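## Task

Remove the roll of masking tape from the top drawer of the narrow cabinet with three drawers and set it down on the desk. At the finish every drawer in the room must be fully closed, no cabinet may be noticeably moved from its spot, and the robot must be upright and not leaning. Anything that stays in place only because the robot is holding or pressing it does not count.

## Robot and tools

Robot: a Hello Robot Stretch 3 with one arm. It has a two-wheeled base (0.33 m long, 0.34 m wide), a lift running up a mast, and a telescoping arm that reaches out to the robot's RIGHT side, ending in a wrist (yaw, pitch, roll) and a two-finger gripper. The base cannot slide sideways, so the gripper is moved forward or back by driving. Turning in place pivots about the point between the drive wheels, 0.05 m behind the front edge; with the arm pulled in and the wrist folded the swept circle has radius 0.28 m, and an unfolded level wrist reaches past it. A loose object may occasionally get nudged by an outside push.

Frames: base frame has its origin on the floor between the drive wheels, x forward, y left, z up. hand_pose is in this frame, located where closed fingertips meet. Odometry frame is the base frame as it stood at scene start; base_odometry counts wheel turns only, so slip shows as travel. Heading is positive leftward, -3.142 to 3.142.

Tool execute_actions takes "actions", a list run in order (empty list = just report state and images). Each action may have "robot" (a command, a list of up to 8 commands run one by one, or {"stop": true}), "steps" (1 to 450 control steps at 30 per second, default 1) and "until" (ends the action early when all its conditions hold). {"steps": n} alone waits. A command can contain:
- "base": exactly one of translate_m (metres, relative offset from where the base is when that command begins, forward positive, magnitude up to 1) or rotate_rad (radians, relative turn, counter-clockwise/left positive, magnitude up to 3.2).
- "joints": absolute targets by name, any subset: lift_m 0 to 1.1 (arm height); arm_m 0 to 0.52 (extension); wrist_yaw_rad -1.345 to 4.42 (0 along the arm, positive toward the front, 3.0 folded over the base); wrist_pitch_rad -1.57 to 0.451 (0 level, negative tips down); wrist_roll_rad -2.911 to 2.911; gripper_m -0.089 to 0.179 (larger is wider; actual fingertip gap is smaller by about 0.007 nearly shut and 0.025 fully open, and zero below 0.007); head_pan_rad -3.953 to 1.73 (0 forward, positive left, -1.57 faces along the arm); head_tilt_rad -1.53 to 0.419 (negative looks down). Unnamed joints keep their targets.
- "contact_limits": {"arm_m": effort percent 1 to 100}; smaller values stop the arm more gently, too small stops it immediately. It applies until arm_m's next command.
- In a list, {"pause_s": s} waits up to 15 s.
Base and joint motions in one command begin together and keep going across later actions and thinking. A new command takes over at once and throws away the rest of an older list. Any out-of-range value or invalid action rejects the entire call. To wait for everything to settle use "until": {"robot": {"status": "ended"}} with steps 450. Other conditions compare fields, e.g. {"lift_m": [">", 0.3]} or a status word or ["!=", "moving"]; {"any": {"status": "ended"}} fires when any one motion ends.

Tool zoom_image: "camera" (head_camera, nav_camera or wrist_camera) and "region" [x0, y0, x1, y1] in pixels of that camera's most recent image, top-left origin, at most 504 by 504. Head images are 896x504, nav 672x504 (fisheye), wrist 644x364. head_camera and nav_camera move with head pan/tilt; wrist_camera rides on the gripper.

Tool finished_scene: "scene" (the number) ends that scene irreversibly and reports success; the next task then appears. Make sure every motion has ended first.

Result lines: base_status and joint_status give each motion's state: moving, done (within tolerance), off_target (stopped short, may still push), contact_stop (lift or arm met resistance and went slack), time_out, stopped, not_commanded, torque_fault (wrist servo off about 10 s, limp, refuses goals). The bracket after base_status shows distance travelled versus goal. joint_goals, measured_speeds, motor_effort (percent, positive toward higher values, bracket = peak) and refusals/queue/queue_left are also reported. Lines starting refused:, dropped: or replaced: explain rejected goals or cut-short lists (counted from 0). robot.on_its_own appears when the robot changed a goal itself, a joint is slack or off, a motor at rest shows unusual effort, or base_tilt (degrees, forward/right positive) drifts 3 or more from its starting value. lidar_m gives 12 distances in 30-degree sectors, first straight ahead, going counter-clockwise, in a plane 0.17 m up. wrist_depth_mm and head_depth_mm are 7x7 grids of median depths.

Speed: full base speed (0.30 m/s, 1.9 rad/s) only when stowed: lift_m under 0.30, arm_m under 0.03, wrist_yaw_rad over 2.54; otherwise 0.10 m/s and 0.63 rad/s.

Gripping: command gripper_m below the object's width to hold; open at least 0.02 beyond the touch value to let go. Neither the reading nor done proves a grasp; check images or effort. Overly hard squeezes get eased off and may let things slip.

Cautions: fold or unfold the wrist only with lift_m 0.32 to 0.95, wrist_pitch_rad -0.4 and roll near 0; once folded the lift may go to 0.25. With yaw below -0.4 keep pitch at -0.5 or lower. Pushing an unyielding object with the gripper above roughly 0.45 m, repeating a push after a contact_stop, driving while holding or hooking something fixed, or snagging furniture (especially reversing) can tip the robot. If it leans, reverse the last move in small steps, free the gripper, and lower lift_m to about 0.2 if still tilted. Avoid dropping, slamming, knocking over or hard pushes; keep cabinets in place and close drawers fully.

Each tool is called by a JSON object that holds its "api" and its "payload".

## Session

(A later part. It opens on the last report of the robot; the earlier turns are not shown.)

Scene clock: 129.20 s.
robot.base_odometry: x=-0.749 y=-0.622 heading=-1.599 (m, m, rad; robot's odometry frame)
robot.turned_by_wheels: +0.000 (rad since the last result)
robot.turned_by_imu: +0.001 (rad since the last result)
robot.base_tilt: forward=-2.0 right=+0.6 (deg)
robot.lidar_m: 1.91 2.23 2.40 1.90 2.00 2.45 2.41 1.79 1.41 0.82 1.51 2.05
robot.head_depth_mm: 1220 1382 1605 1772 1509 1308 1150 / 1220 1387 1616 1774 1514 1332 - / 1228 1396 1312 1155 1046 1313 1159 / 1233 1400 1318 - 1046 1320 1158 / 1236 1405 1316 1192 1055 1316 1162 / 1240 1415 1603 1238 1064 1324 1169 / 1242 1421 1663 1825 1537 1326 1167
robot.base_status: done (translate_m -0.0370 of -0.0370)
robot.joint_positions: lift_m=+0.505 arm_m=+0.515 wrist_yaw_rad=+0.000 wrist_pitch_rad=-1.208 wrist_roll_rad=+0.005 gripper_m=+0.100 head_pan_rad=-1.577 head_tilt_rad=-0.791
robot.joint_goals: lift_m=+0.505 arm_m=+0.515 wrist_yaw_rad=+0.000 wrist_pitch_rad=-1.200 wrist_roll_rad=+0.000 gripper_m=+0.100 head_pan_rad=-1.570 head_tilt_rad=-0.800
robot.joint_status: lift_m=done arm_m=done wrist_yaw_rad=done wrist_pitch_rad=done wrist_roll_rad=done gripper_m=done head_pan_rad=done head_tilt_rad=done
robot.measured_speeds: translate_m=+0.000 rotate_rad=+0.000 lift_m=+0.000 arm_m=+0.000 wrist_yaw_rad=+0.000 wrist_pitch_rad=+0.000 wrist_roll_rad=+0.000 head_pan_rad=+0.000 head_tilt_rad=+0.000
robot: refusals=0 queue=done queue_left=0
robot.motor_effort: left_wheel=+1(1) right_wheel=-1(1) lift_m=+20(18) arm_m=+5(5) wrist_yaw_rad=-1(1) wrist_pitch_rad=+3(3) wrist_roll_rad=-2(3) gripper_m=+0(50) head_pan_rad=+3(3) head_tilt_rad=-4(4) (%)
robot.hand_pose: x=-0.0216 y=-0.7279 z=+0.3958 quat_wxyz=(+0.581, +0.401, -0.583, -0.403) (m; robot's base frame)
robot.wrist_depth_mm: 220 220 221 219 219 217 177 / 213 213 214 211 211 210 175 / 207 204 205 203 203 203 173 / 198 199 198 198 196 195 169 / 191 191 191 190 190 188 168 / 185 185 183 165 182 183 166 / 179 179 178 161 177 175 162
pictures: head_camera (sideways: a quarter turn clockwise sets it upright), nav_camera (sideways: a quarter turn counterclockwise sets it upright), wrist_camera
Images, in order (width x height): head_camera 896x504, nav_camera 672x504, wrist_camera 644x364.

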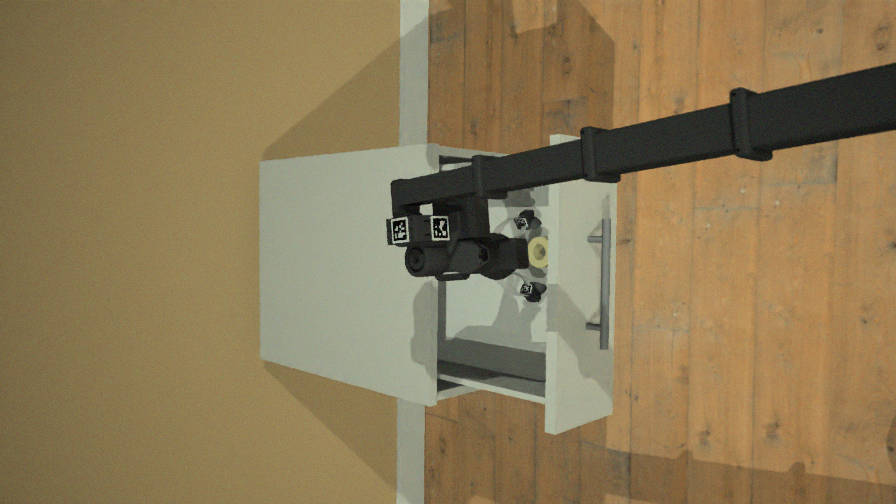

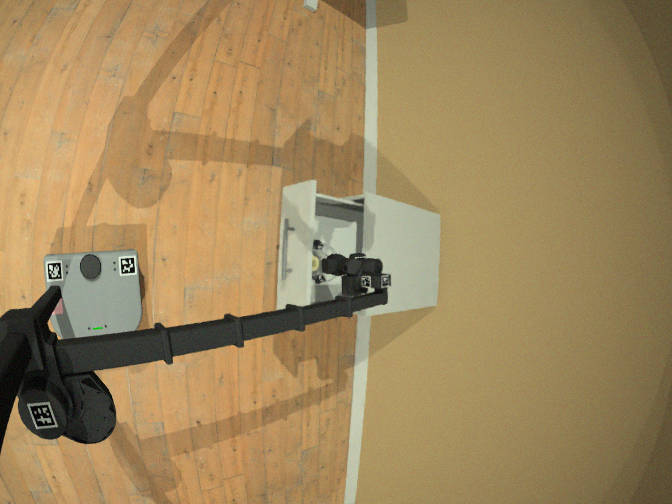

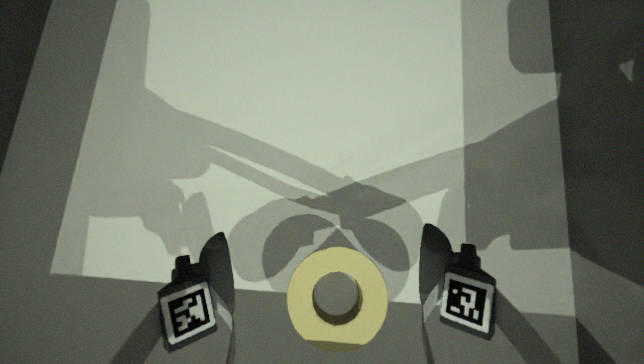

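{"api": "execute_actions", "payload": {"actions": [{"robot":[{"joints":{"arm_m":0.50}},{"joints":{"lift_m":0.48}}],"steps":450,"until":{"robot":{"status":"ended"}}}]}}

Scene clock: 134.87 s.
robot.base_odometry: x=-0.749 y=-0.622 heading=-1.599 (m, m, rad; robot's odometry frame)
robot.turned_by_wheels: +0.000 (rad since the last result)
robot.turned_by_imu: +0.001 (rad since the last result)
robot.base_tilt: forward=-2.0 right=+0.5 (deg)
robot.lidar_m: 1.92 2.23 2.39 1.91 2.00 2.45 2.41 1.78 1.41 0.82 1.50 2.05
robot.head_depth_mm: 1215 1383 1616 1757 1503 1312 1152 / 1225 1392 1605 1776 1514 1336 - / 1231 1397 1351 1157 1052 1318 1156 / 1232 1404 1316 1168 1023 1315 1161 / 1240 1409 1317 1193 1136 1326 1164 / 1241 1415 1605 1237 1132 1325 1169 / 1245 1417 1653 1818 1532 1328 1170
robot.base_status: done (translate_m -0.0370 of -0.0370)
robot.joint_positions: lift_m=+0.492 arm_m=+0.500 wrist_yaw_rad=+0.000 wrist_pitch_rad=-1.196 wrist_roll_rad=+0.004 gripper_m=+0.100 head_pan_rad=-1.577 head_tilt_rad=-0.791
robot.joint_goals: lift_m=+0.492 arm_m=+0.500 wrist_yaw_rad=+0.000 wrist_pitch_rad=-1.200 wrist_roll_rad=+0.000 gripper_m=+0.100 head_pan_rad=-1.570 head_tilt_rad=-0.800
robot.joint_status: lift_m=contact_stop arm_m=done wrist_yaw_rad=done wrist_pitch_rad=done wrist_roll_rad=done gripper_m=done head_pan_rad=done head_tilt_rad=done
robot.measured_speeds: translate_m=+0.000 rotate_rad=-0.001 lift_m=+0.000 arm_m=+0.000 wrist_yaw_rad=+0.000 wrist_pitch_rad=+0.192 wrist_roll_rad=+0.000 head_pan_rad=+0.000 head_tilt_rad=+0.000
robot: refusals=0 queue=dropped queue_left=0
robot.on_its_own: lift_m is slack since a contact_stop, until your next command for it (your +0.480 is given up)
robot.motor_effort: left_wheel=-1(1) right_wheel=+1(1) lift_m=+16(17) arm_m=-3(7) wrist_yaw_rad=+1(0) wrist_pitch_rad=-6(5) wrist_roll_rad=-3(3) gripper_m=-2(2) head_pan_rad=+3(3) head_tilt_rad=-4(4) (%)
robot.hand_pose: x=-0.0217 y=-0.7165 z=+0.3837 quat_wxyz=(+0.583, +0.397, -0.585, -0.399) (m; robot's base frame)
robot.wrist_depth_mm: 214 216 214 213 211 210 175 / 206 205 206 204 202 202 174 / 199 196 198 196 194 194 171 / 191 190 189 188 189 186 168 / 182 184 182 179 181 181 166 / 177 177 175 154 173 173 164 / 172 171 168 169 169 168 162
pictures: head_camera (sideways: a quarter turn clockwise sets it upright), nav_camera (sideways: a quarter turn counterclockwise sets it upright), wrist_camera
Images, in order (width x height): head_camera 896x504, nav_camera 672x504, wrist_camera 644x364.

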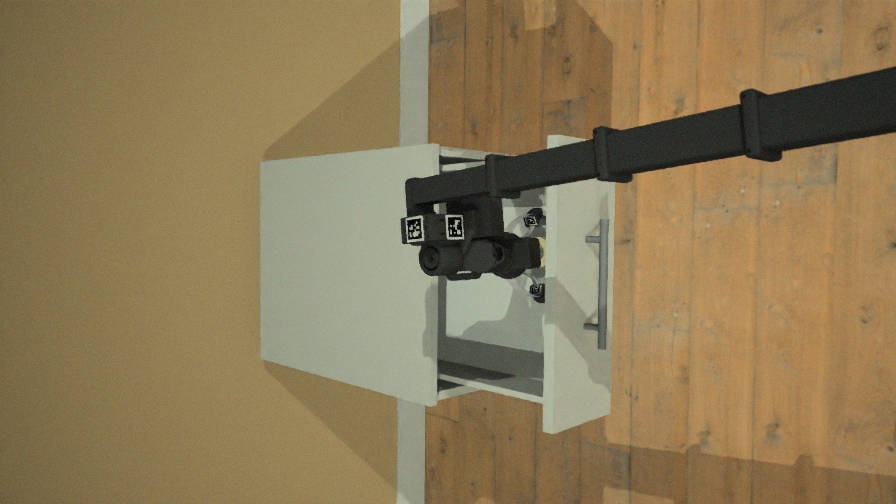

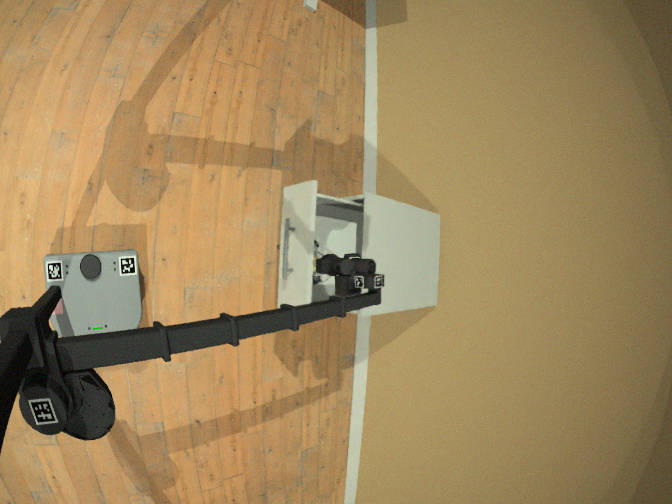

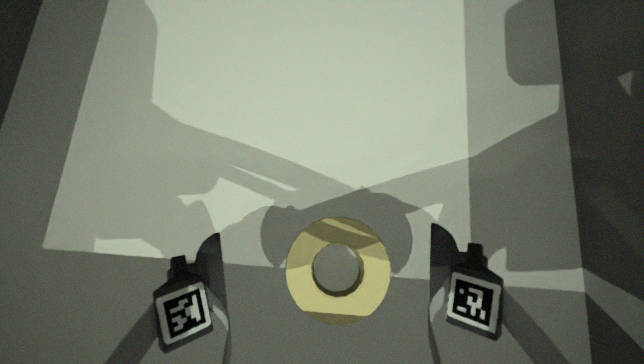

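{"api": "execute_actions", "payload": {"actions": [{"robot":[{"joints":{"lift_m":0.497}},{"joints":{"gripper_m":0.02}},{"pause_s":0.5}],"steps":450,"until":{"robot":{"status":"ended"}}}]}}

Scene clock: 139.97 s.
robot.base_odometry: x=-0.749 y=-0.622 heading=-1.599 (m, m, rad; robot's odometry frame)
robot.turned_by_wheels: +0.000 (rad since the last result)
robot.turned_by_imu: +0.001 (rad since the last result)
robot.base_tilt: forward=-2.0 right=+0.5 (deg)
robot.lidar_m: 1.92 2.23 2.39 1.90 2.01 2.45 2.41 1.79 1.41 0.82 1.50 2.05
robot.head_depth_mm: 1218 1380 1608 1762 1511 1305 1149 / 1225 1399 1618 1784 1514 1338 - / 1227 1396 1348 1156 1129 1316 1161 / 1233 1404 1313 1167 1071 1315 1160 / 1235 1412 1324 1191 1133 1323 1156 / 1242 1417 1608 1237 1049 1328 1161 / 1244 1423 1652 1818 1537 1327 1171
robot.base_status: done (translate_m -0.0370 of -0.0370)
robot.joint_positions: lift_m=+0.497 arm_m=+0.500 wrist_yaw_rad=-0.001 wrist_pitch_rad=-1.180 wrist_roll_rad=+0.004 gripper_m=+0.021 head_pan_rad=-1.577 head_tilt_rad=-0.791
robot.joint_goals: lift_m=+0.497 arm_m=+0.500 wrist_yaw_rad=+0.000 wrist_pitch_rad=-1.200 wrist_roll_rad=+0.000 gripper_m=+0.020 head_pan_rad=-1.570 head_tilt_rad=-0.800
robot.joint_status: lift_m=done arm_m=done wrist_yaw_rad=done wrist_pitch_rad=done wrist_roll_rad=done gripper_m=done head_pan_rad=done head_tilt_rad=done
robot.measured_speeds: translate_m=+0.000 rotate_rad=+0.000 lift_m=+0.000 arm_m=+0.000 wrist_yaw_rad=+0.000 wrist_pitch_rad=+0.000 wrist_roll_rad=+0.000 head_pan_rad=+0.000 head_tilt_rad=+0.000
robot: refusals=0 queue=done queue_left=0
robot.motor_effort: left_wheel=+0(0) right_wheel=+3(4) lift_m=+23(32) arm_m=-3(3) wrist_yaw_rad=+1(0) wrist_pitch_rad=-7(14) wrist_roll_rad=-3(3) gripper_m=-15(94) head_pan_rad=+3(3) head_tilt_rad=-3(4) (%)
robot.hand_pose: x=-0.0217 y=-0.7204 z=+0.3898 quat_wxyz=(+0.586, +0.392, -0.588, -0.395) (m; robot's base frame)
robot.wrist_depth_mm: 223 222 222 221 220 219 176 / 214 213 212 211 211 209 173 / 205 205 203 202 202 201 172 / 195 195 195 194 193 193 169 / 187 188 187 162 187 186 167 / 181 181 181 156 - 178 165 / 174 174 173 172 171 172 161
pictures: head_camera (sideways: a quarter turn clockwise sets it upright), nav_camera (sideways: a quarter turn counterclockwise sets it upright), wrist_camera
Images, in order (width x height): head_camera 896x504, nav_camera 672x504, wrist_camera 644x364.

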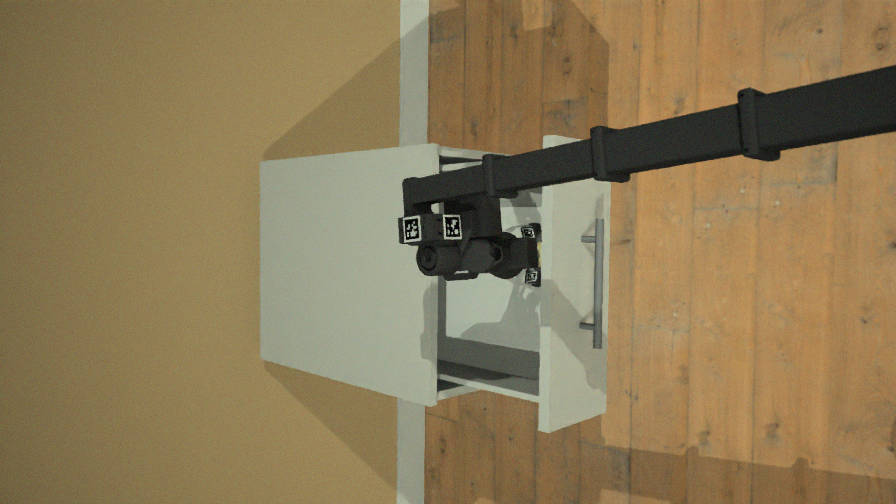

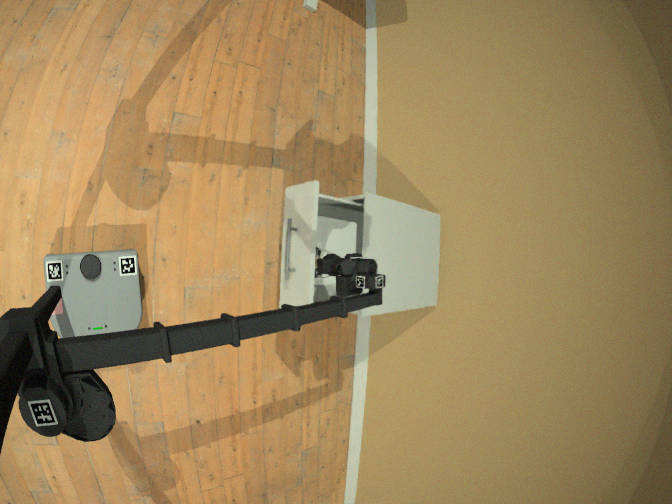

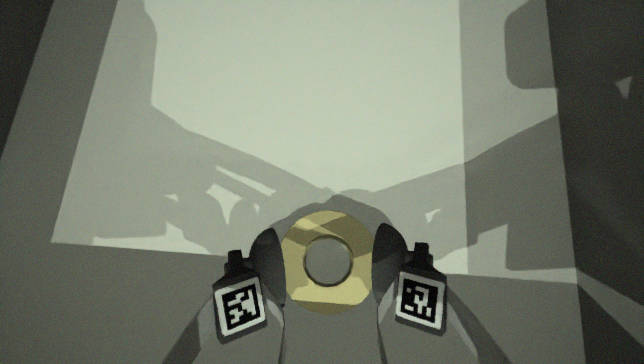

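{"api": "execute_actions", "payload": {"actions": [{"robot":[{"joints":{"gripper_m":0.0}},{"joints":{"lift_m":0.64}}],"steps":450,"until":{"robot":{"status":"ended"}}}]}}

Scene clock: 144.07 s.
robot.base_odometry: x=-0.749 y=-0.622 heading=-1.599 (m, m, rad; robot's odometry frame)
robot.turned_by_wheels: +0.000 (rad since the last result)
robot.turned_by_imu: +0.001 (rad since the last result)
robot.base_tilt: forward=-1.9 right=+0.5 (deg)
robot.lidar_m: 1.92 2.23 2.40 1.90 2.00 2.44 2.41 1.79 1.41 0.83 1.50 2.05
robot.head_depth_mm: 1221 1380 1599 1763 1512 1306 1173 / 1225 1391 1607 1784 1547 - 1138 / 1225 1393 1394 1214 1131 1316 1157 / 1230 1401 1400 1183 1133 1317 1168 / 1236 1404 1328 1190 1135 1321 1161 / 1241 1418 1607 1234 1058 1326 1161 / 1246 1424 1650 1818 1534 1324 1167
robot.base_status: done (translate_m -0.0370 of -0.0370)
robot.joint_positions: lift_m=+0.640 arm_m=+0.500 wrist_yaw_rad=-0.001 wrist_pitch_rad=-1.200 wrist_roll_rad=+0.004 gripper_m=+0.004 head_pan_rad=-1.577 head_tilt_rad=-0.791
robot.joint_goals: lift_m=+0.640 arm_m=+0.500 wrist_yaw_rad=+0.000 wrist_pitch_rad=-1.200 wrist_roll_rad=+0.000 gripper_m=+0.003 head_pan_rad=-1.570 head_tilt_rad=-0.800
robot.joint_status: lift_m=done arm_m=done wrist_yaw_rad=done wrist_pitch_rad=done wrist_roll_rad=done gripper_m=done head_pan_rad=done head_tilt_rad=done
robot.measured_speeds: translate_m=+0.000 rotate_rad=+0.000 lift_m=+0.000 arm_m=+0.000 wrist_yaw_rad=+0.000 wrist_pitch_rad=+0.000 wrist_roll_rad=+0.000 head_pan_rad=+0.000 head_tilt_rad=+0.000
robot: refusals=0 queue=done queue_left=0
robot.motor_effort: left_wheel=+0(2) right_wheel=+0(5) lift_m=+31(44) arm_m=-3(3) wrist_yaw_rad=+2(1) wrist_pitch_rad=+1(8) wrist_roll_rad=-2(3) gripper_m=-20(93) head_pan_rad=+3(3) head_tilt_rad=-4(3) (%)
robot.hand_pose: x=-0.0217 y=-0.7155 z=+0.5308 quat_wxyz=(+0.582, +0.398, -0.584, -0.401) (m; robot's base frame)
robot.wrist_depth_mm: 209 208 206 205 207 204 206 / 300 292 355 211 203 199 199 / 738 339 348 347 339 287 719 / 273 329 336 335 333 303 703 / 263 322 323 162 321 296 666 / 254 314 314 155 - 267 653 / 245 303 294 299 297 243 637
pictures: head_camera (sideways: a quarter turn clockwise sets it upright), nav_camera (sideways: a quarter turn counterclockwise sets it upright), wrist_camera
Images, in order (width x height): head_camera 896x504, nav_camera 672x504, wrist_camera 644x364.

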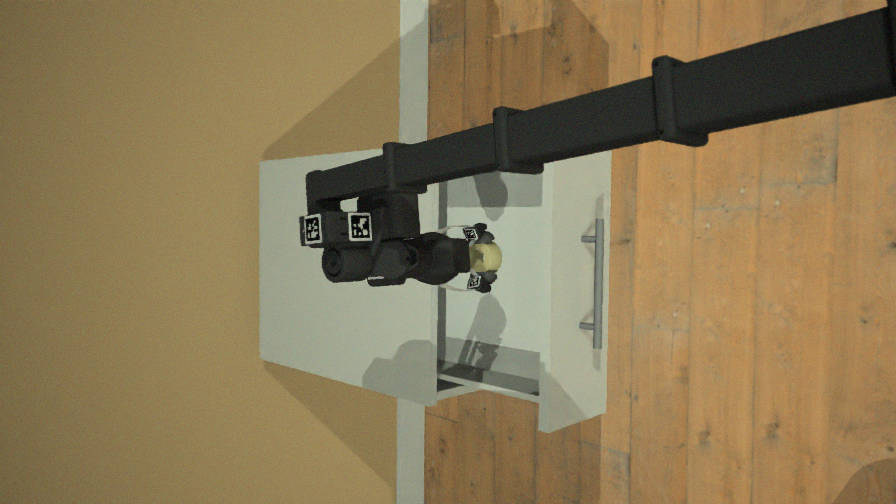

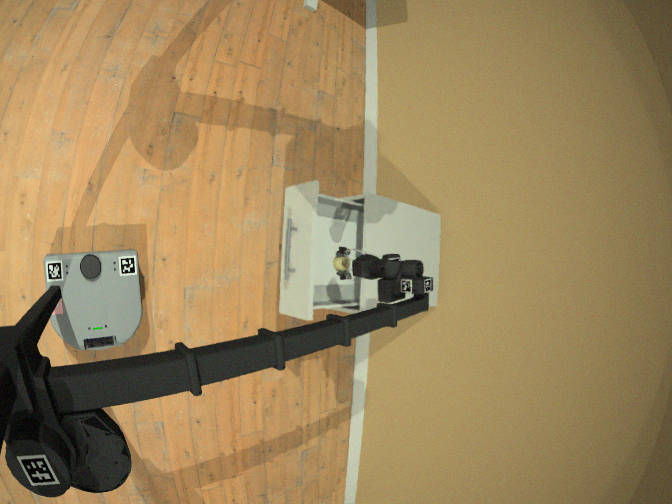

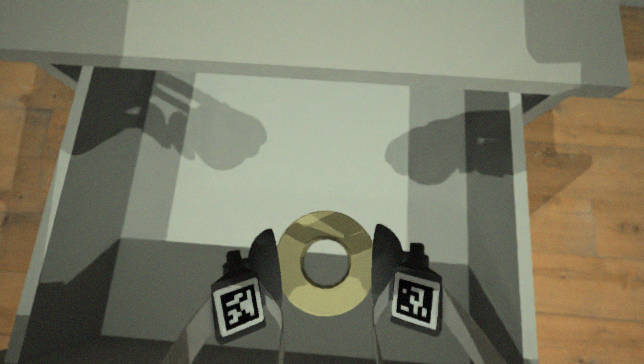

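{"api": "execute_actions", "payload": {"actions": [{"robot":[{"joints":{"lift_m":0.68,"arm_m":0.15,"head_pan_rad":-0.9,"head_tilt_rad":-0.55}},{"base":{"translate_m":0.6},"joints":{"lift_m":0.95,"arm_m":0.02}}],"steps":450,"until":{"robot":{"status":"ended"}}}]}}

Scene clock: 158.40 s.
robot.base_odometry: x=-0.766 y=-1.222 heading=-1.599 (m, m, rad; robot's odometry frame)
robot.turned_by_wheels: +0.000 (rad since the last result)
robot.turned_by_imu: +0.004 (rad since the last result)
robot.base_tilt: forward=-2.0 right=+0.6 (deg)
robot.lidar_m: 1.31 1.81 1.78 2.29 2.33 3.02 3.00 1.87 0.94 1.46 1.57 1.56
robot.head_depth_mm: 1338 1453 1570 1712 1791 1508 1278 / 1427 1548 1698 1865 1849 1513 1283 / 1533 1677 1852 2054 1860 1525 1278 / 1658 1827 2012 2237 1885 1533 1287 / 1805 2000 1564 2379 1840 1529 1293 / 1874 2016 1589 1821 1889 1543 1297 / 1729 1845 1588 1271 1907 1544 1300
robot.base_status: done (translate_m +0.6000 of +0.6000)
robot.joint_positions: lift_m=+0.950 arm_m=+0.020 wrist_yaw_rad=+0.000 wrist_pitch_rad=-1.201 wrist_roll_rad=+0.003 gripper_m=+0.004 head_pan_rad=-0.907 head_tilt_rad=-0.557
robot.joint_goals: lift_m=+0.950 arm_m=+0.020 wrist_yaw_rad=+0.000 wrist_pitch_rad=-1.200 wrist_roll_rad=+0.000 gripper_m=+0.003 head_pan_rad=-0.900 head_tilt_rad=-0.550
robot.joint_status: lift_m=done arm_m=done wrist_yaw_rad=done wrist_pitch_rad=done wrist_roll_rad=done gripper_m=done head_pan_rad=done head_tilt_rad=done
robot.measured_speeds: translate_m=+0.000 rotate_rad=+0.000 lift_m=+0.000 arm_m=+0.000 wrist_yaw_rad=+0.000 wrist_pitch_rad=+0.000 wrist_roll_rad=+0.000 head_pan_rad=+0.000 head_tilt_rad=+0.000
robot: refusals=0 queue=done queue_left=0
robot.motor_effort: left_wheel=+0(4) right_wheel=-1(5) lift_m=+32(32) arm_m=-6(6) wrist_yaw_rad=+0(2) wrist_pitch_rad=+1(1) wrist_roll_rad=-2(2) gripper_m=-19(20) head_pan_rad=+3(38) head_tilt_rad=+3(20) (%)
robot.hand_pose: x=-0.0216 y=-0.2354 z=+0.8408 quat_wxyz=(+0.583, +0.399, -0.584, -0.400) (m; robot's base frame)
robot.wrist_depth_mm: - - - - - 695 599 / - - - - - - 717 / - - - - - - - / - - - - - - - / - - - 162 - 974 979 / 973 923 932 155 - 953 916 / 939 901 901 - - 885 916
pictures: head_camera (sideways: a quarter turn clockwise sets it upright), nav_camera (sideways: a quarter turn counterclockwise sets it upright), wrist_camera
Images, in order (width x height): head_camera 896x504, nav_camera 672x504, wrist_camera 644x364.

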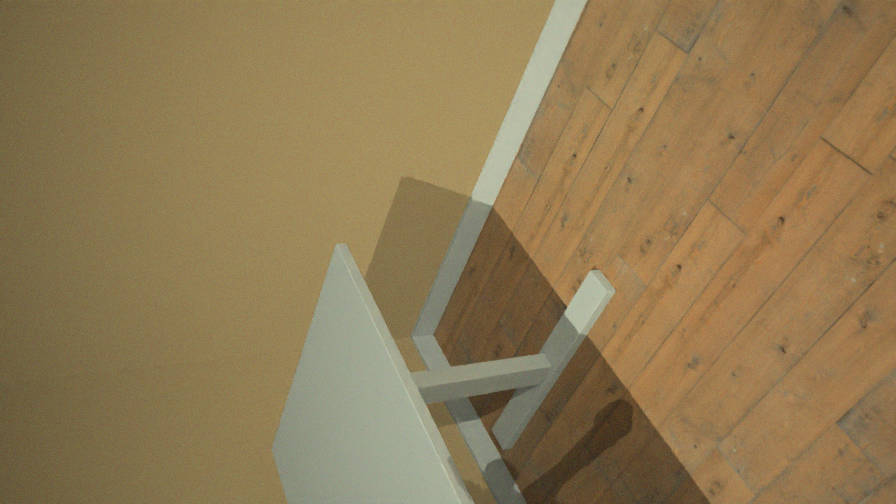

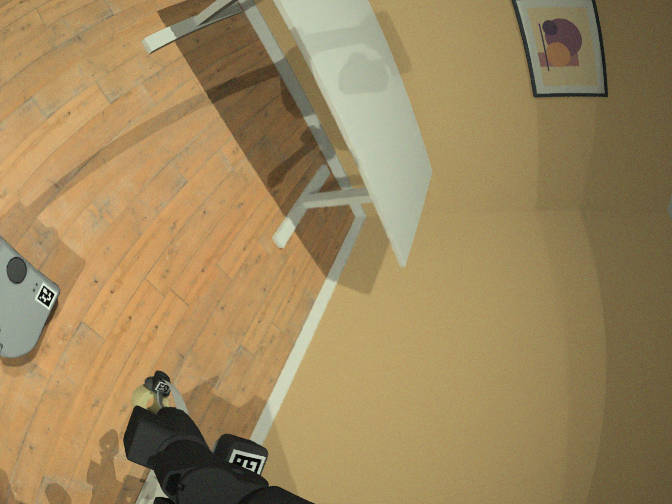

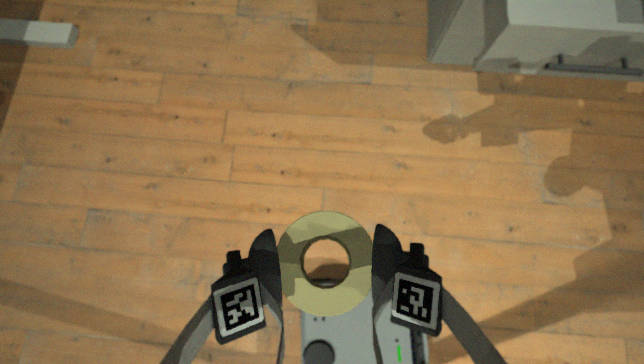

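{"api": "execute_actions", "payload": {"actions": [{"robot":[{"base":{"translate_m":0.35}},{"base":{"rotate_rad":1.571},"joints":{"head_pan_rad":-1.57,"head_tilt_rad":-0.7}}],"steps":450,"until":{"robot":{"status":"ended"}}}]}}

Scene clock: 174.27 s.
robot.base_odometry: x=-0.776 y=-1.572 heading=-0.028 (m, m, rad; robot's odometry frame)
robot.turned_by_wheels: +1.571 (rad since the last result)
robot.turned_by_imu: +1.563 (rad since the last result)
robot.base_tilt: forward=-2.0 right=+0.5 (deg)
robot.lidar_m: 2.26 2.22 2.87 3.33 1.19 1.13 1.50 1.32 1.42 0.97 1.50 1.55
robot.head_depth_mm: 1186 1326 1124 - - - 1136 / 1193 1335 1134 911 - - 1152 / 1195 1346 1142 914 - - - / 1210 1353 1149 892 1627 1386 1157 / 1212 1363 1158 894 1488 1387 1205 / 1223 1368 1166 895 1624 1402 1210 / 1224 1380 1502 902 1635 1409 1209
robot.base_status: done (rotate_rad +1.5709 of +1.5710)
robot.joint_positions: lift_m=+0.950 arm_m=+0.020 wrist_yaw_rad=+0.000 wrist_pitch_rad=-1.201 wrist_roll_rad=+0.003 gripper_m=+0.004 head_pan_rad=-1.563 head_tilt_rad=-0.691
robot.joint_goals: lift_m=+0.950 arm_m=+0.020 wrist_yaw_rad=+0.000 wrist_pitch_rad=-1.200 wrist_roll_rad=+0.000 gripper_m=+0.003 head_pan_rad=-1.570 head_tilt_rad=-0.700
robot.joint_status: lift_m=done arm_m=done wrist_yaw_rad=done wrist_pitch_rad=done wrist_roll_rad=done gripper_m=done head_pan_rad=done head_tilt_rad=done
robot.measured_speeds: translate_m=+0.000 rotate_rad=+0.000 lift_m=+0.000 arm_m=+0.000 wrist_yaw_rad=+0.000 wrist_pitch_rad=+0.000 wrist_roll_rad=+0.000 head_pan_rad=+0.000 head_tilt_rad=+0.000
robot: refusals=0 queue=done queue_left=0
robot.motor_effort: left_wheel=-1(5) right_wheel=+3(9) lift_m=+30(31) arm_m=-6(6) wrist_yaw_rad=-1(0) wrist_pitch_rad=+0(0) wrist_roll_rad=-2(2) gripper_m=-20(19) head_pan_rad=-3(38) head_tilt_rad=-3(16) (%)
robot.hand_pose: x=-0.0216 y=-0.2354 z=+0.8408 quat_wxyz=(+0.583, +0.399, -0.584, -0.400) (m; robot's base frame)
robot.wrist_depth_mm: - - - - - - - / - - - - - - - / - - - - - - - / - - - - - - - / - - - 162 - 985 986 / 974 948 981 155 - 921 919 / 931 918 940 - - 889 941
pictures: head_camera (sideways: a quarter turn clockwise sets it upright), nav_camera (sideways: a quarter turn counterclockwise sets it upright), wrist_camera
Images, in order (width x height): head_camera 896x504, nav_camera 672x504, wrist_camera 644x364.

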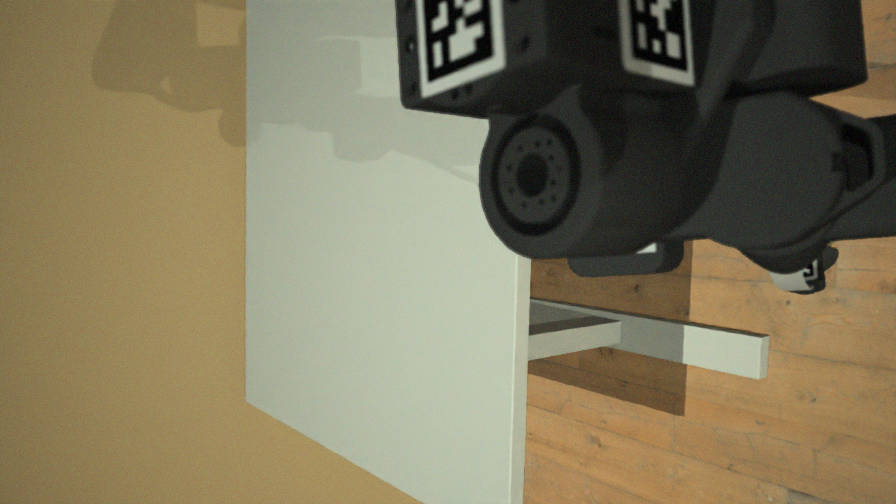

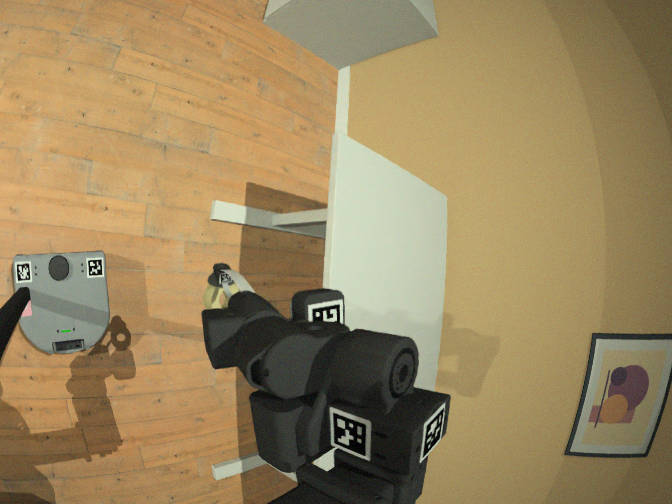

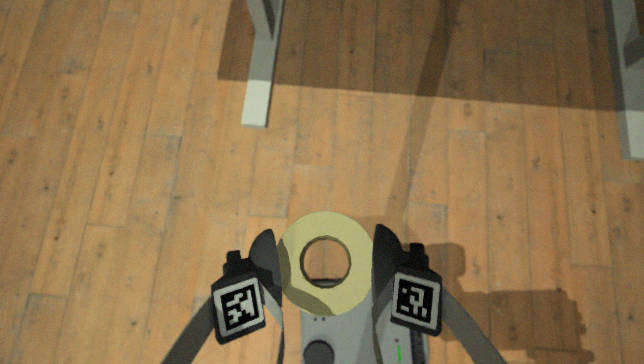

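{"api": "execute_actions", "payload": {"actions": [{"robot":[{"joints":{"arm_m":0.515}},{"joints":{"lift_m":0.88}}],"steps":450,"until":{"robot":{"status":"ended"}}}]}}

Scene clock: 182.63 s.
robot.base_odometry: x=-0.776 y=-1.572 heading=-0.028 (m, m, rad; robot's odometry frame)
robot.turned_by_wheels: +0.000 (rad since the last result)
robot.turned_by_imu: +0.002 (rad since the last result)
robot.base_tilt: forward=-2.0 right=+0.6 (deg)
robot.lidar_m: 2.25 2.22 2.87 3.33 1.19 1.13 1.50 1.32 1.41 0.97 1.51 1.55
robot.head_depth_mm: 1183 1329 1174 - - 1348 1191 / 1192 1314 - 857 1594 1388 1200 / 1195 - 1094 884 1598 1384 1200 / 1208 1298 1023 858 1605 1394 1205 / 1216 1359 1151 891 1480 1395 1210 / 1218 1369 1161 895 1611 1401 1207 / 1229 1374 1503 900 1618 1401 1211
robot.base_status: done (rotate_rad +1.5709 of +1.5710)
robot.joint_positions: lift_m=+0.880 arm_m=+0.515 wrist_yaw_rad=-0.001 wrist_pitch_rad=-1.201 wrist_roll_rad=+0.003 gripper_m=+0.004 head_pan_rad=-1.563 head_tilt_rad=-0.691
robot.joint_goals: lift_m=+0.880 arm_m=+0.515 wrist_yaw_rad=+0.000 wrist_pitch_rad=-1.200 wrist_roll_rad=+0.000 gripper_m=+0.003 head_pan_rad=-1.570 head_tilt_rad=-0.700
robot.joint_status: lift_m=done arm_m=done wrist_yaw_rad=done wrist_pitch_rad=done wrist_roll_rad=done gripper_m=done head_pan_rad=done head_tilt_rad=done
robot.measured_speeds: translate_m=+0.000 rotate_rad=+0.000 lift_m=+0.000 arm_m=+0.000 wrist_yaw_rad=+0.000 wrist_pitch_rad=+0.000 wrist_roll_rad=+0.000 head_pan_rad=+0.000 head_tilt_rad=+0.000
robot: refusals=0 queue=done queue_left=0
robot.motor_effort: left_wheel=-1(2) right_wheel=+3(3) lift_m=+21(31) arm_m=+5(6) wrist_yaw_rad=+1(1) wrist_pitch_rad=+1(0) wrist_roll_rad=-2(2) gripper_m=-19(20) head_pan_rad=-3(3) head_tilt_rad=-4(3) (%)
robot.hand_pose: x=-0.0217 y=-0.7297 z=+0.7713 quat_wxyz=(+0.582, +0.399, -0.584, -0.401) (m; robot's base frame)
robot.wrist_depth_mm: 253 254 254 253 252 252 250 / 247 243 244 242 240 241 239 / 235 235 235 234 232 231 231 / 226 227 223 224 226 223 222 / 217 218 218 162 217 217 216 / 211 212 212 156 - 208 209 / 204 205 202 204 201 202 201
pictures: head_camera (sideways: a quarter turn clockwise sets it upright), nav_camera (sideways: a quarter turn counterclockwise sets it upright), wrist_camera
Images, in order (width x height): head_camera 896x504, nav_camera 672x504, wrist_camera 644x364.

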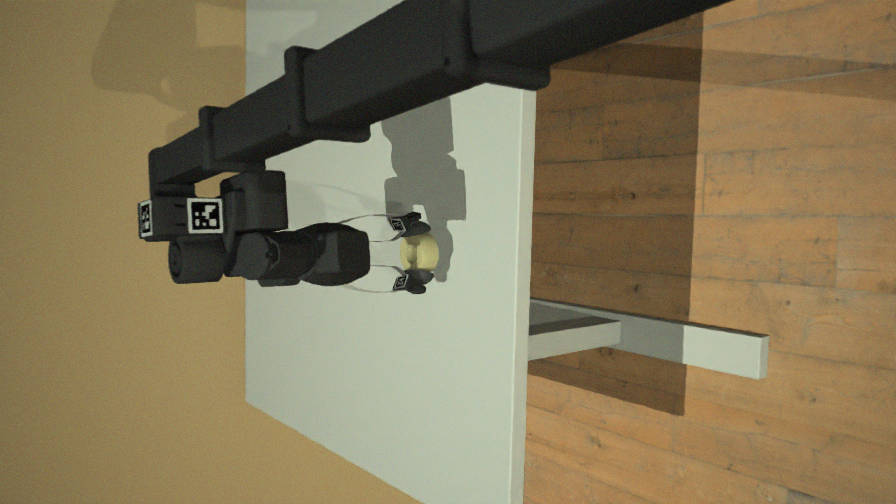

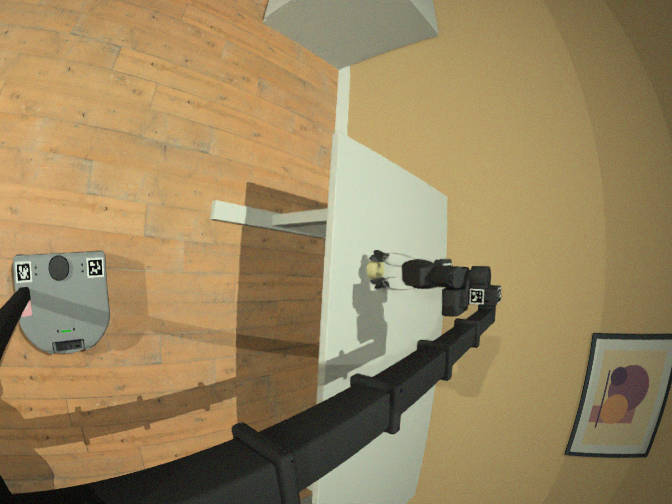

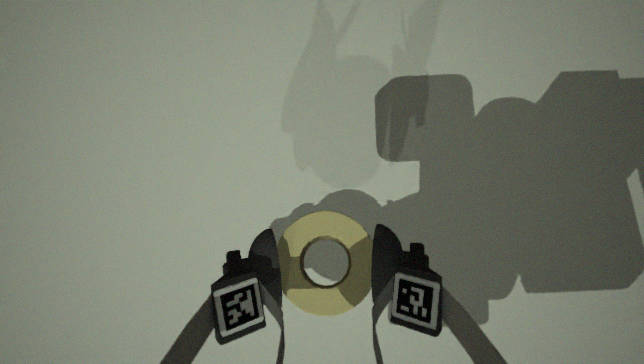

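{"api": "execute_actions", "payload": {"actions": [{"robot":[{"joints":{"lift_m":0.852}},{"joints":{"gripper_m":0.09}},{"joints":{"lift_m":0.93}}],"steps":450,"until":{"robot":{"status":"ended"}}}]}}

Scene clock: 188.43 s.
robot.base_odometry: x=-0.776 y=-1.572 heading=-0.028 (m, m, rad; robot's odometry frame)
robot.turned_by_wheels: +0.000 (rad since the last result)
robot.turned_by_imu: +0.001 (rad since the last result)
robot.base_tilt: forward=-2.0 right=+0.6 (deg)
robot.lidar_m: 2.25 2.22 2.87 3.33 1.19 1.14 1.50 1.32 1.41 0.97 1.50 1.55
robot.head_depth_mm: 1186 1305 - - 1586 1380 1190 / 1194 - 1092 880 1594 1379 1198 / 1180 1363 1141 884 1596 1383 1205 / 1190 - 1074 868 1600 1393 1207 / 1213 1366 1159 890 1496 1386 1205 / 1217 1369 1161 898 1624 1405 1211 / 1226 1380 1516 901 1629 1405 1214
robot.base_status: done (rotate_rad +1.5709 of +1.5710)
robot.joint_positions: lift_m=+0.930 arm_m=+0.515 wrist_yaw_rad=-0.001 wrist_pitch_rad=-1.201 wrist_roll_rad=+0.003 gripper_m=+0.090 head_pan_rad=-1.563 head_tilt_rad=-0.691
robot.joint_goals: lift_m=+0.930 arm_m=+0.515 wrist_yaw_rad=+0.000 wrist_pitch_rad=-1.200 wrist_roll_rad=+0.000 gripper_m=+0.090 head_pan_rad=-1.570 head_tilt_rad=-0.700
robot.joint_status: lift_m=done arm_m=done wrist_yaw_rad=done wrist_pitch_rad=done wrist_roll_rad=done gripper_m=done head_pan_rad=done head_tilt_rad=done
robot.measured_speeds: translate_m=+0.000 rotate_rad=+0.000 lift_m=+0.000 arm_m=+0.000 wrist_yaw_rad=+0.000 wrist_pitch_rad=+0.000 wrist_roll_rad=+0.000 head_pan_rad=+0.000 head_tilt_rad=+0.000
robot: refusals=0 queue=done queue_left=0
robot.motor_effort: left_wheel=-1(0) right_wheel=+3(3) lift_m=+31(31) arm_m=+5(5) wrist_yaw_rad=+0(0) wrist_pitch_rad=+1(0) wrist_roll_rad=-2(2) gripper_m=+0(87) head_pan_rad=-3(3) head_tilt_rad=-3(3) (%)
robot.hand_pose: x=-0.0217 y=-0.7297 z=+0.8208 quat_wxyz=(+0.582, +0.399, -0.584, -0.401) (m; robot's base frame)
robot.wrist_depth_mm: 309 313 313 306 309 306 304 / 298 298 298 292 294 294 290 / 289 287 286 284 286 285 281 / 277 277 275 275 274 273 272 / 267 265 267 266 265 261 262 / 260 258 257 252 257 254 252 / 249 249 249 249 249 246 248
pictures: head_camera (sideways: a quarter turn clockwise sets it upright), nav_camera (sideways: a quarter turn counterclockwise sets it upright), wrist_camera
Images, in order (width x height): head_camera 896x504, nav_camera 672x504, wrist_camera 644x364.

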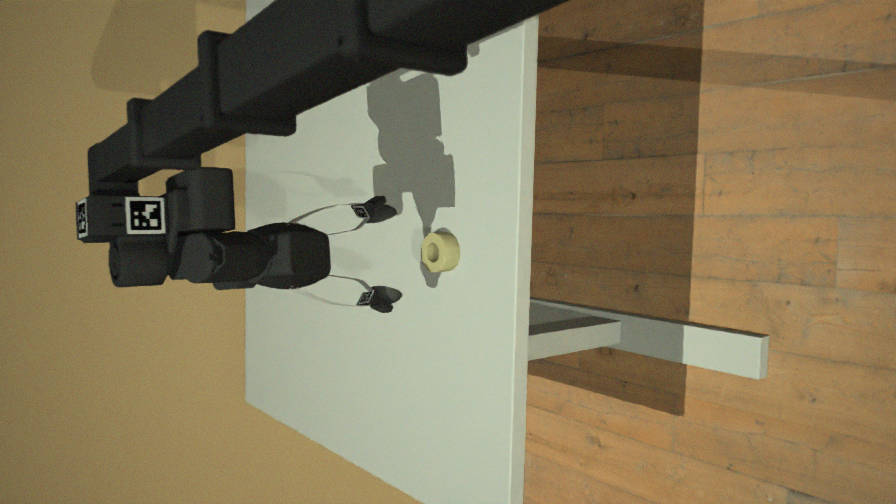

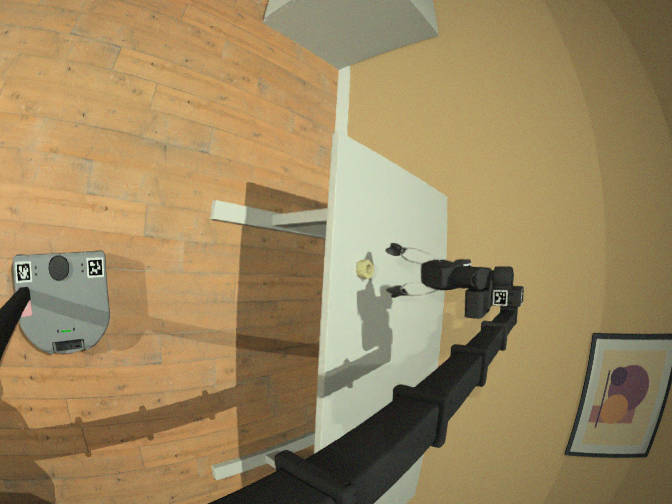

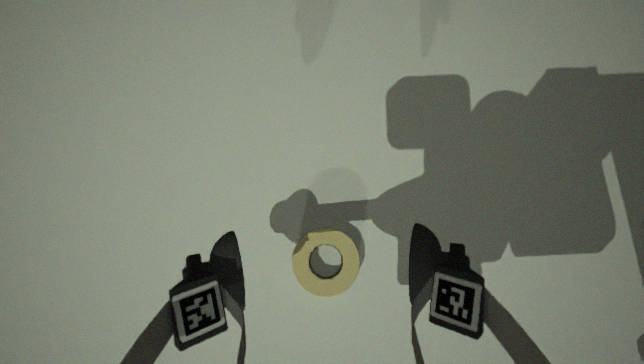

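{"api": "execute_actions", "payload": {"actions": [{"robot":[{"joints":{"arm_m":0.0,"gripper_m":-0.01,"head_tilt_rad":-0.8}},{"base":{"rotate_rad":-1.571},"joints":{"wrist_pitch_rad":0}},{"base":{"translate_m":-0.94},"joints":{"lift_m":0.325,"wrist_roll_rad":1.57}}],"steps":450,"until":{"robot":{"status":"ended"}}},{"steps":300,"until":{"robot":{"status":"ended"}}}]}}

Scene clock: 217.23 s.
robot.base_odometry: x=-0.762 y=-1.069 heading=-1.599 (m, m, rad; robot's odometry frame)
robot.turned_by_wheels: -1.571 (rad since the last result)
robot.turned_by_imu: -1.556 (rad since the last result)
robot.base_tilt: forward=-1.7 right=+0.4 (deg)
robot.lidar_m: 1.47 1.88 1.95 2.31 2.01 2.89 2.86 1.85 0.89 0.95 1.55 1.68
robot.head_depth_mm: 1259 1431 1307 1208 1026 1310 1147 / 1265 1435 1303 1237 1411 1311 1160 / 1273 1453 1631 1755 1515 1314 1179 / 1281 1452 1686 1804 1525 1342 1182 / 1288 1465 1701 1820 1527 1320 1161 / 1291 1477 1716 1821 1535 1322 1167 / 1296 1482 1719 1823 1535 1330 1170
robot.base_status: moving (translate_m -0.5037 of -0.9400)
robot.joint_positions: lift_m=+0.370 arm_m=+0.000 wrist_yaw_rad=+0.000 wrist_pitch_rad=-0.023 wrist_roll_rad=+1.568 gripper_m=-0.010 head_pan_rad=-1.563 head_tilt_rad=-0.790
robot.joint_goals: lift_m=+0.325 arm_m=+0.000 wrist_yaw_rad=+0.000 wrist_pitch_rad=+0.000 wrist_roll_rad=+1.570 gripper_m=-0.010 head_pan_rad=-1.570 head_tilt_rad=-0.800
robot.joint_status: lift_m=moving arm_m=done wrist_yaw_rad=done wrist_pitch_rad=done wrist_roll_rad=moving gripper_m=done head_pan_rad=done head_tilt_rad=done
robot.measured_speeds: translate_m=-0.100 rotate_rad=+0.000 lift_m=-0.110 arm_m=+0.000 wrist_yaw_rad=+0.000 wrist_pitch_rad=+0.000 wrist_roll_rad=+0.000 head_pan_rad=+0.000 head_tilt_rad=+0.000
robot: refusals=0 queue=running queue_left=0
robot.motor_effort: left_wheel=+1(7) right_wheel=-4(9) lift_m=+20(32) arm_m=-6(7) wrist_yaw_rad=+0(1) wrist_pitch_rad=+8(10) wrist_roll_rad=+0(4) gripper_m=-6(83) head_pan_rad=-3(4) head_tilt_rad=-4(13) (%)
robot.hand_pose: x=-0.0213 y=-0.4010 z=+0.4784 quat_wxyz=(+0.002, +0.000, -1.000, -0.012) (m; robot's base frame)
robot.wrist_depth_mm: - - - 578 568 580 533 / - - - - - 753 520 / - - - - - 781 530 / - - - - - 781 537 / - - - - - 791 540 / - - - - - 808 550 / - - - - - 820 549
pictures: head_camera (sideways: a quarter turn clockwise sets it upright), nav_camera (sideways: a quarter turn counterclockwise sets it upright), wrist_camera
Images, in order (width x height): head_camera 896x504, nav_camera 672x504, wrist_camera 644x364.

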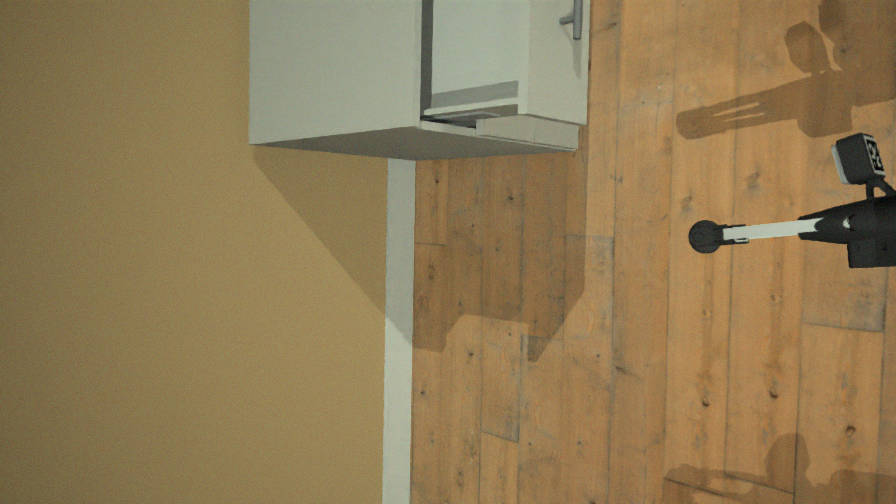

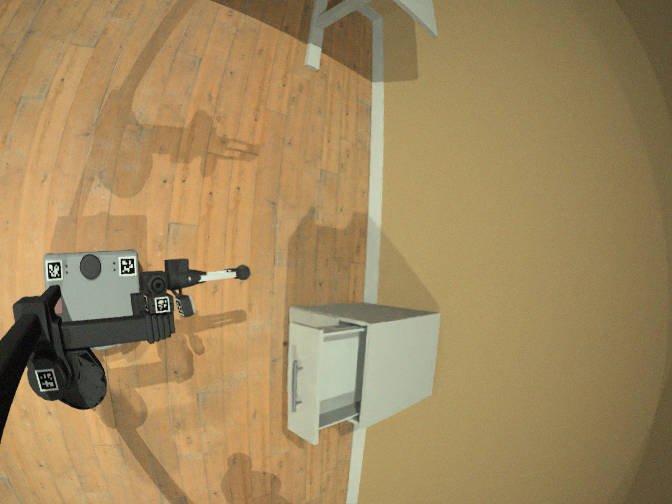

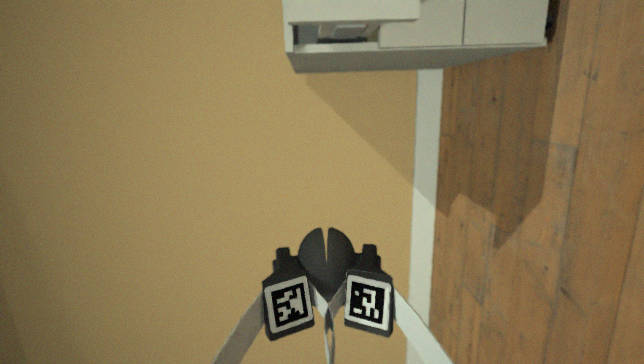

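{"api": "execute_actions", "payload": {"actions": [{"robot":{"joints":{"gripper_m":0.09}},"steps":300,"until":{"robot":{"status":"ended"}}},{"robot":{"joints":{"arm_m":0.12}},"steps":300,"until":{"robot":{"status":"ended"}}}]}}

Scene clock: 224.50 s.
robot.base_odometry: x=-0.749 y=-0.632 heading=-1.599 (m, m, rad; robot's odometry frame)
robot.turned_by_wheels: +0.000 (rad since the last result)
robot.turned_by_imu: +0.001 (rad since the last result)
robot.base_tilt: forward=-2.0 right=+0.5 (deg)
robot.lidar_m: 1.91 2.21 2.39 1.90 2.00 2.45 2.42 1.79 1.41 0.83 1.50 2.04
robot.head_depth_mm: 1210 1387 1608 1751 1507 1306 1156 / 1218 1389 1612 1736 1485 1308 1171 / 1235 1400 1315 1164 1132 1343 - / 1233 1403 1316 1189 1135 1334 1140 / 1239 1410 1320 1195 1045 1319 1164 / 1249 1422 1619 1737 1430 1327 1164 / 1253 1431 1667 1830 1534 1329 1168
robot.base_status: done (translate_m -0.9400 of -0.9400)
robot.joint_positions: lift_m=+0.325 arm_m=+0.120 wrist_yaw_rad=+0.000 wrist_pitch_rad=-0.023 wrist_roll_rad=+1.568 gripper_m=+0.090 head_pan_rad=-1.563 head_tilt_rad=-0.790
robot.joint_goals: lift_m=+0.325 arm_m=+0.120 wrist_yaw_rad=+0.000 wrist_pitch_rad=+0.000 wrist_roll_rad=+1.570 gripper_m=+0.090 head_pan_rad=-1.570 head_tilt_rad=-0.800
robot.joint_status: lift_m=done arm_m=done wrist_yaw_rad=done wrist_pitch_rad=done wrist_roll_rad=done gripper_m=done head_pan_rad=done head_tilt_rad=done
robot.measured_speeds: translate_m=+0.000 rotate_rad=+0.000 lift_m=+0.000 arm_m=+0.000 wrist_yaw_rad=+0.000 wrist_pitch_rad=+0.000 wrist_roll_rad=+0.000 head_pan_rad=+0.000 head_tilt_rad=+0.000
robot: refusals=0 queue=done queue_left=0
robot.motor_effort: left_wheel=+3(4) right_wheel=-3(5) lift_m=+19(20) arm_m=+5(7) wrist_yaw_rad=+0(0) wrist_pitch_rad=+8(9) wrist_roll_rad=+1(2) gripper_m=+1(85) head_pan_rad=-3(3) head_tilt_rad=-4(4) (%)
robot.hand_pose: x=-0.0213 y=-0.5202 z=+0.4339 quat_wxyz=(+0.002, +0.000, -1.000, -0.012) (m; robot's base frame)
robot.wrist_depth_mm: 875 907 215 215 220 608 450 / 945 926 225 224 229 444 447 / 966 989 235 233 238 457 455 / - - 243 241 251 483 480 / - - 255 253 258 501 483 / - - 263 262 268 524 499 / - - - 278 285 739 504
pictures: head_camera (sideways: a quarter turn clockwise sets it upright), nav_camera (sideways: a quarter turn counterclockwise sets it upright), wrist_camera
Images, in order (width x height): head_camera 896x504, nav_camera 672x504, wrist_camera 644x364.

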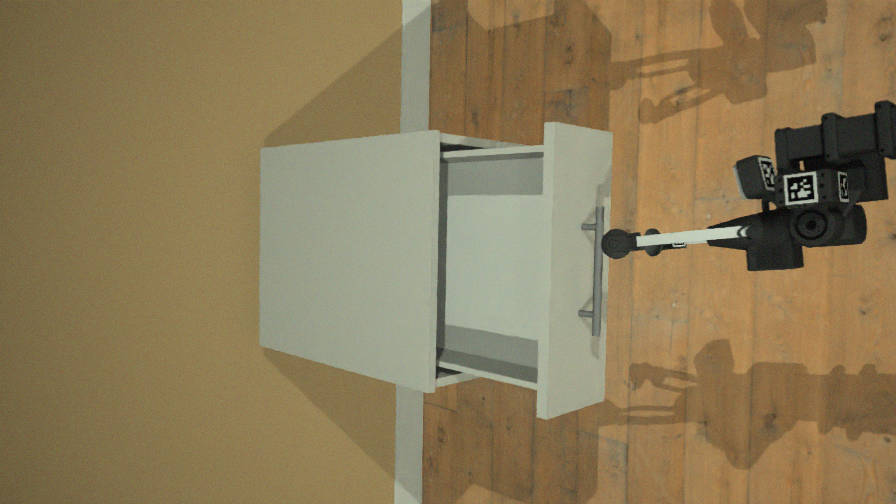

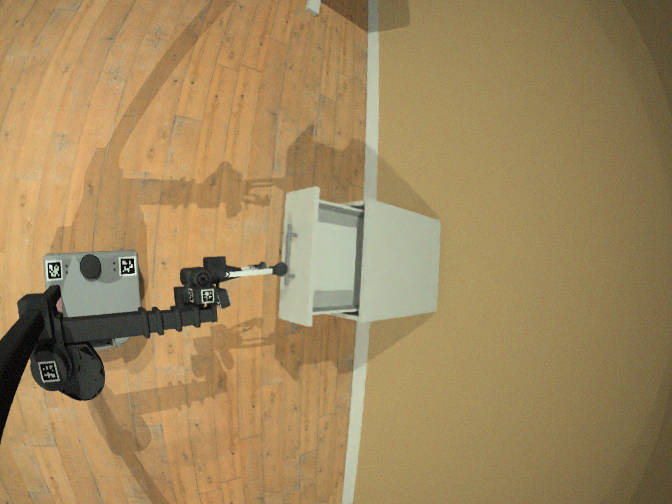

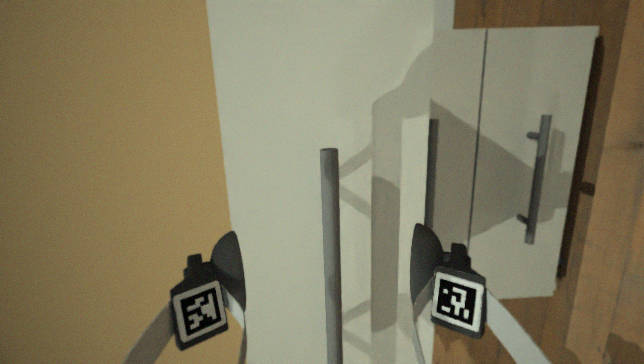

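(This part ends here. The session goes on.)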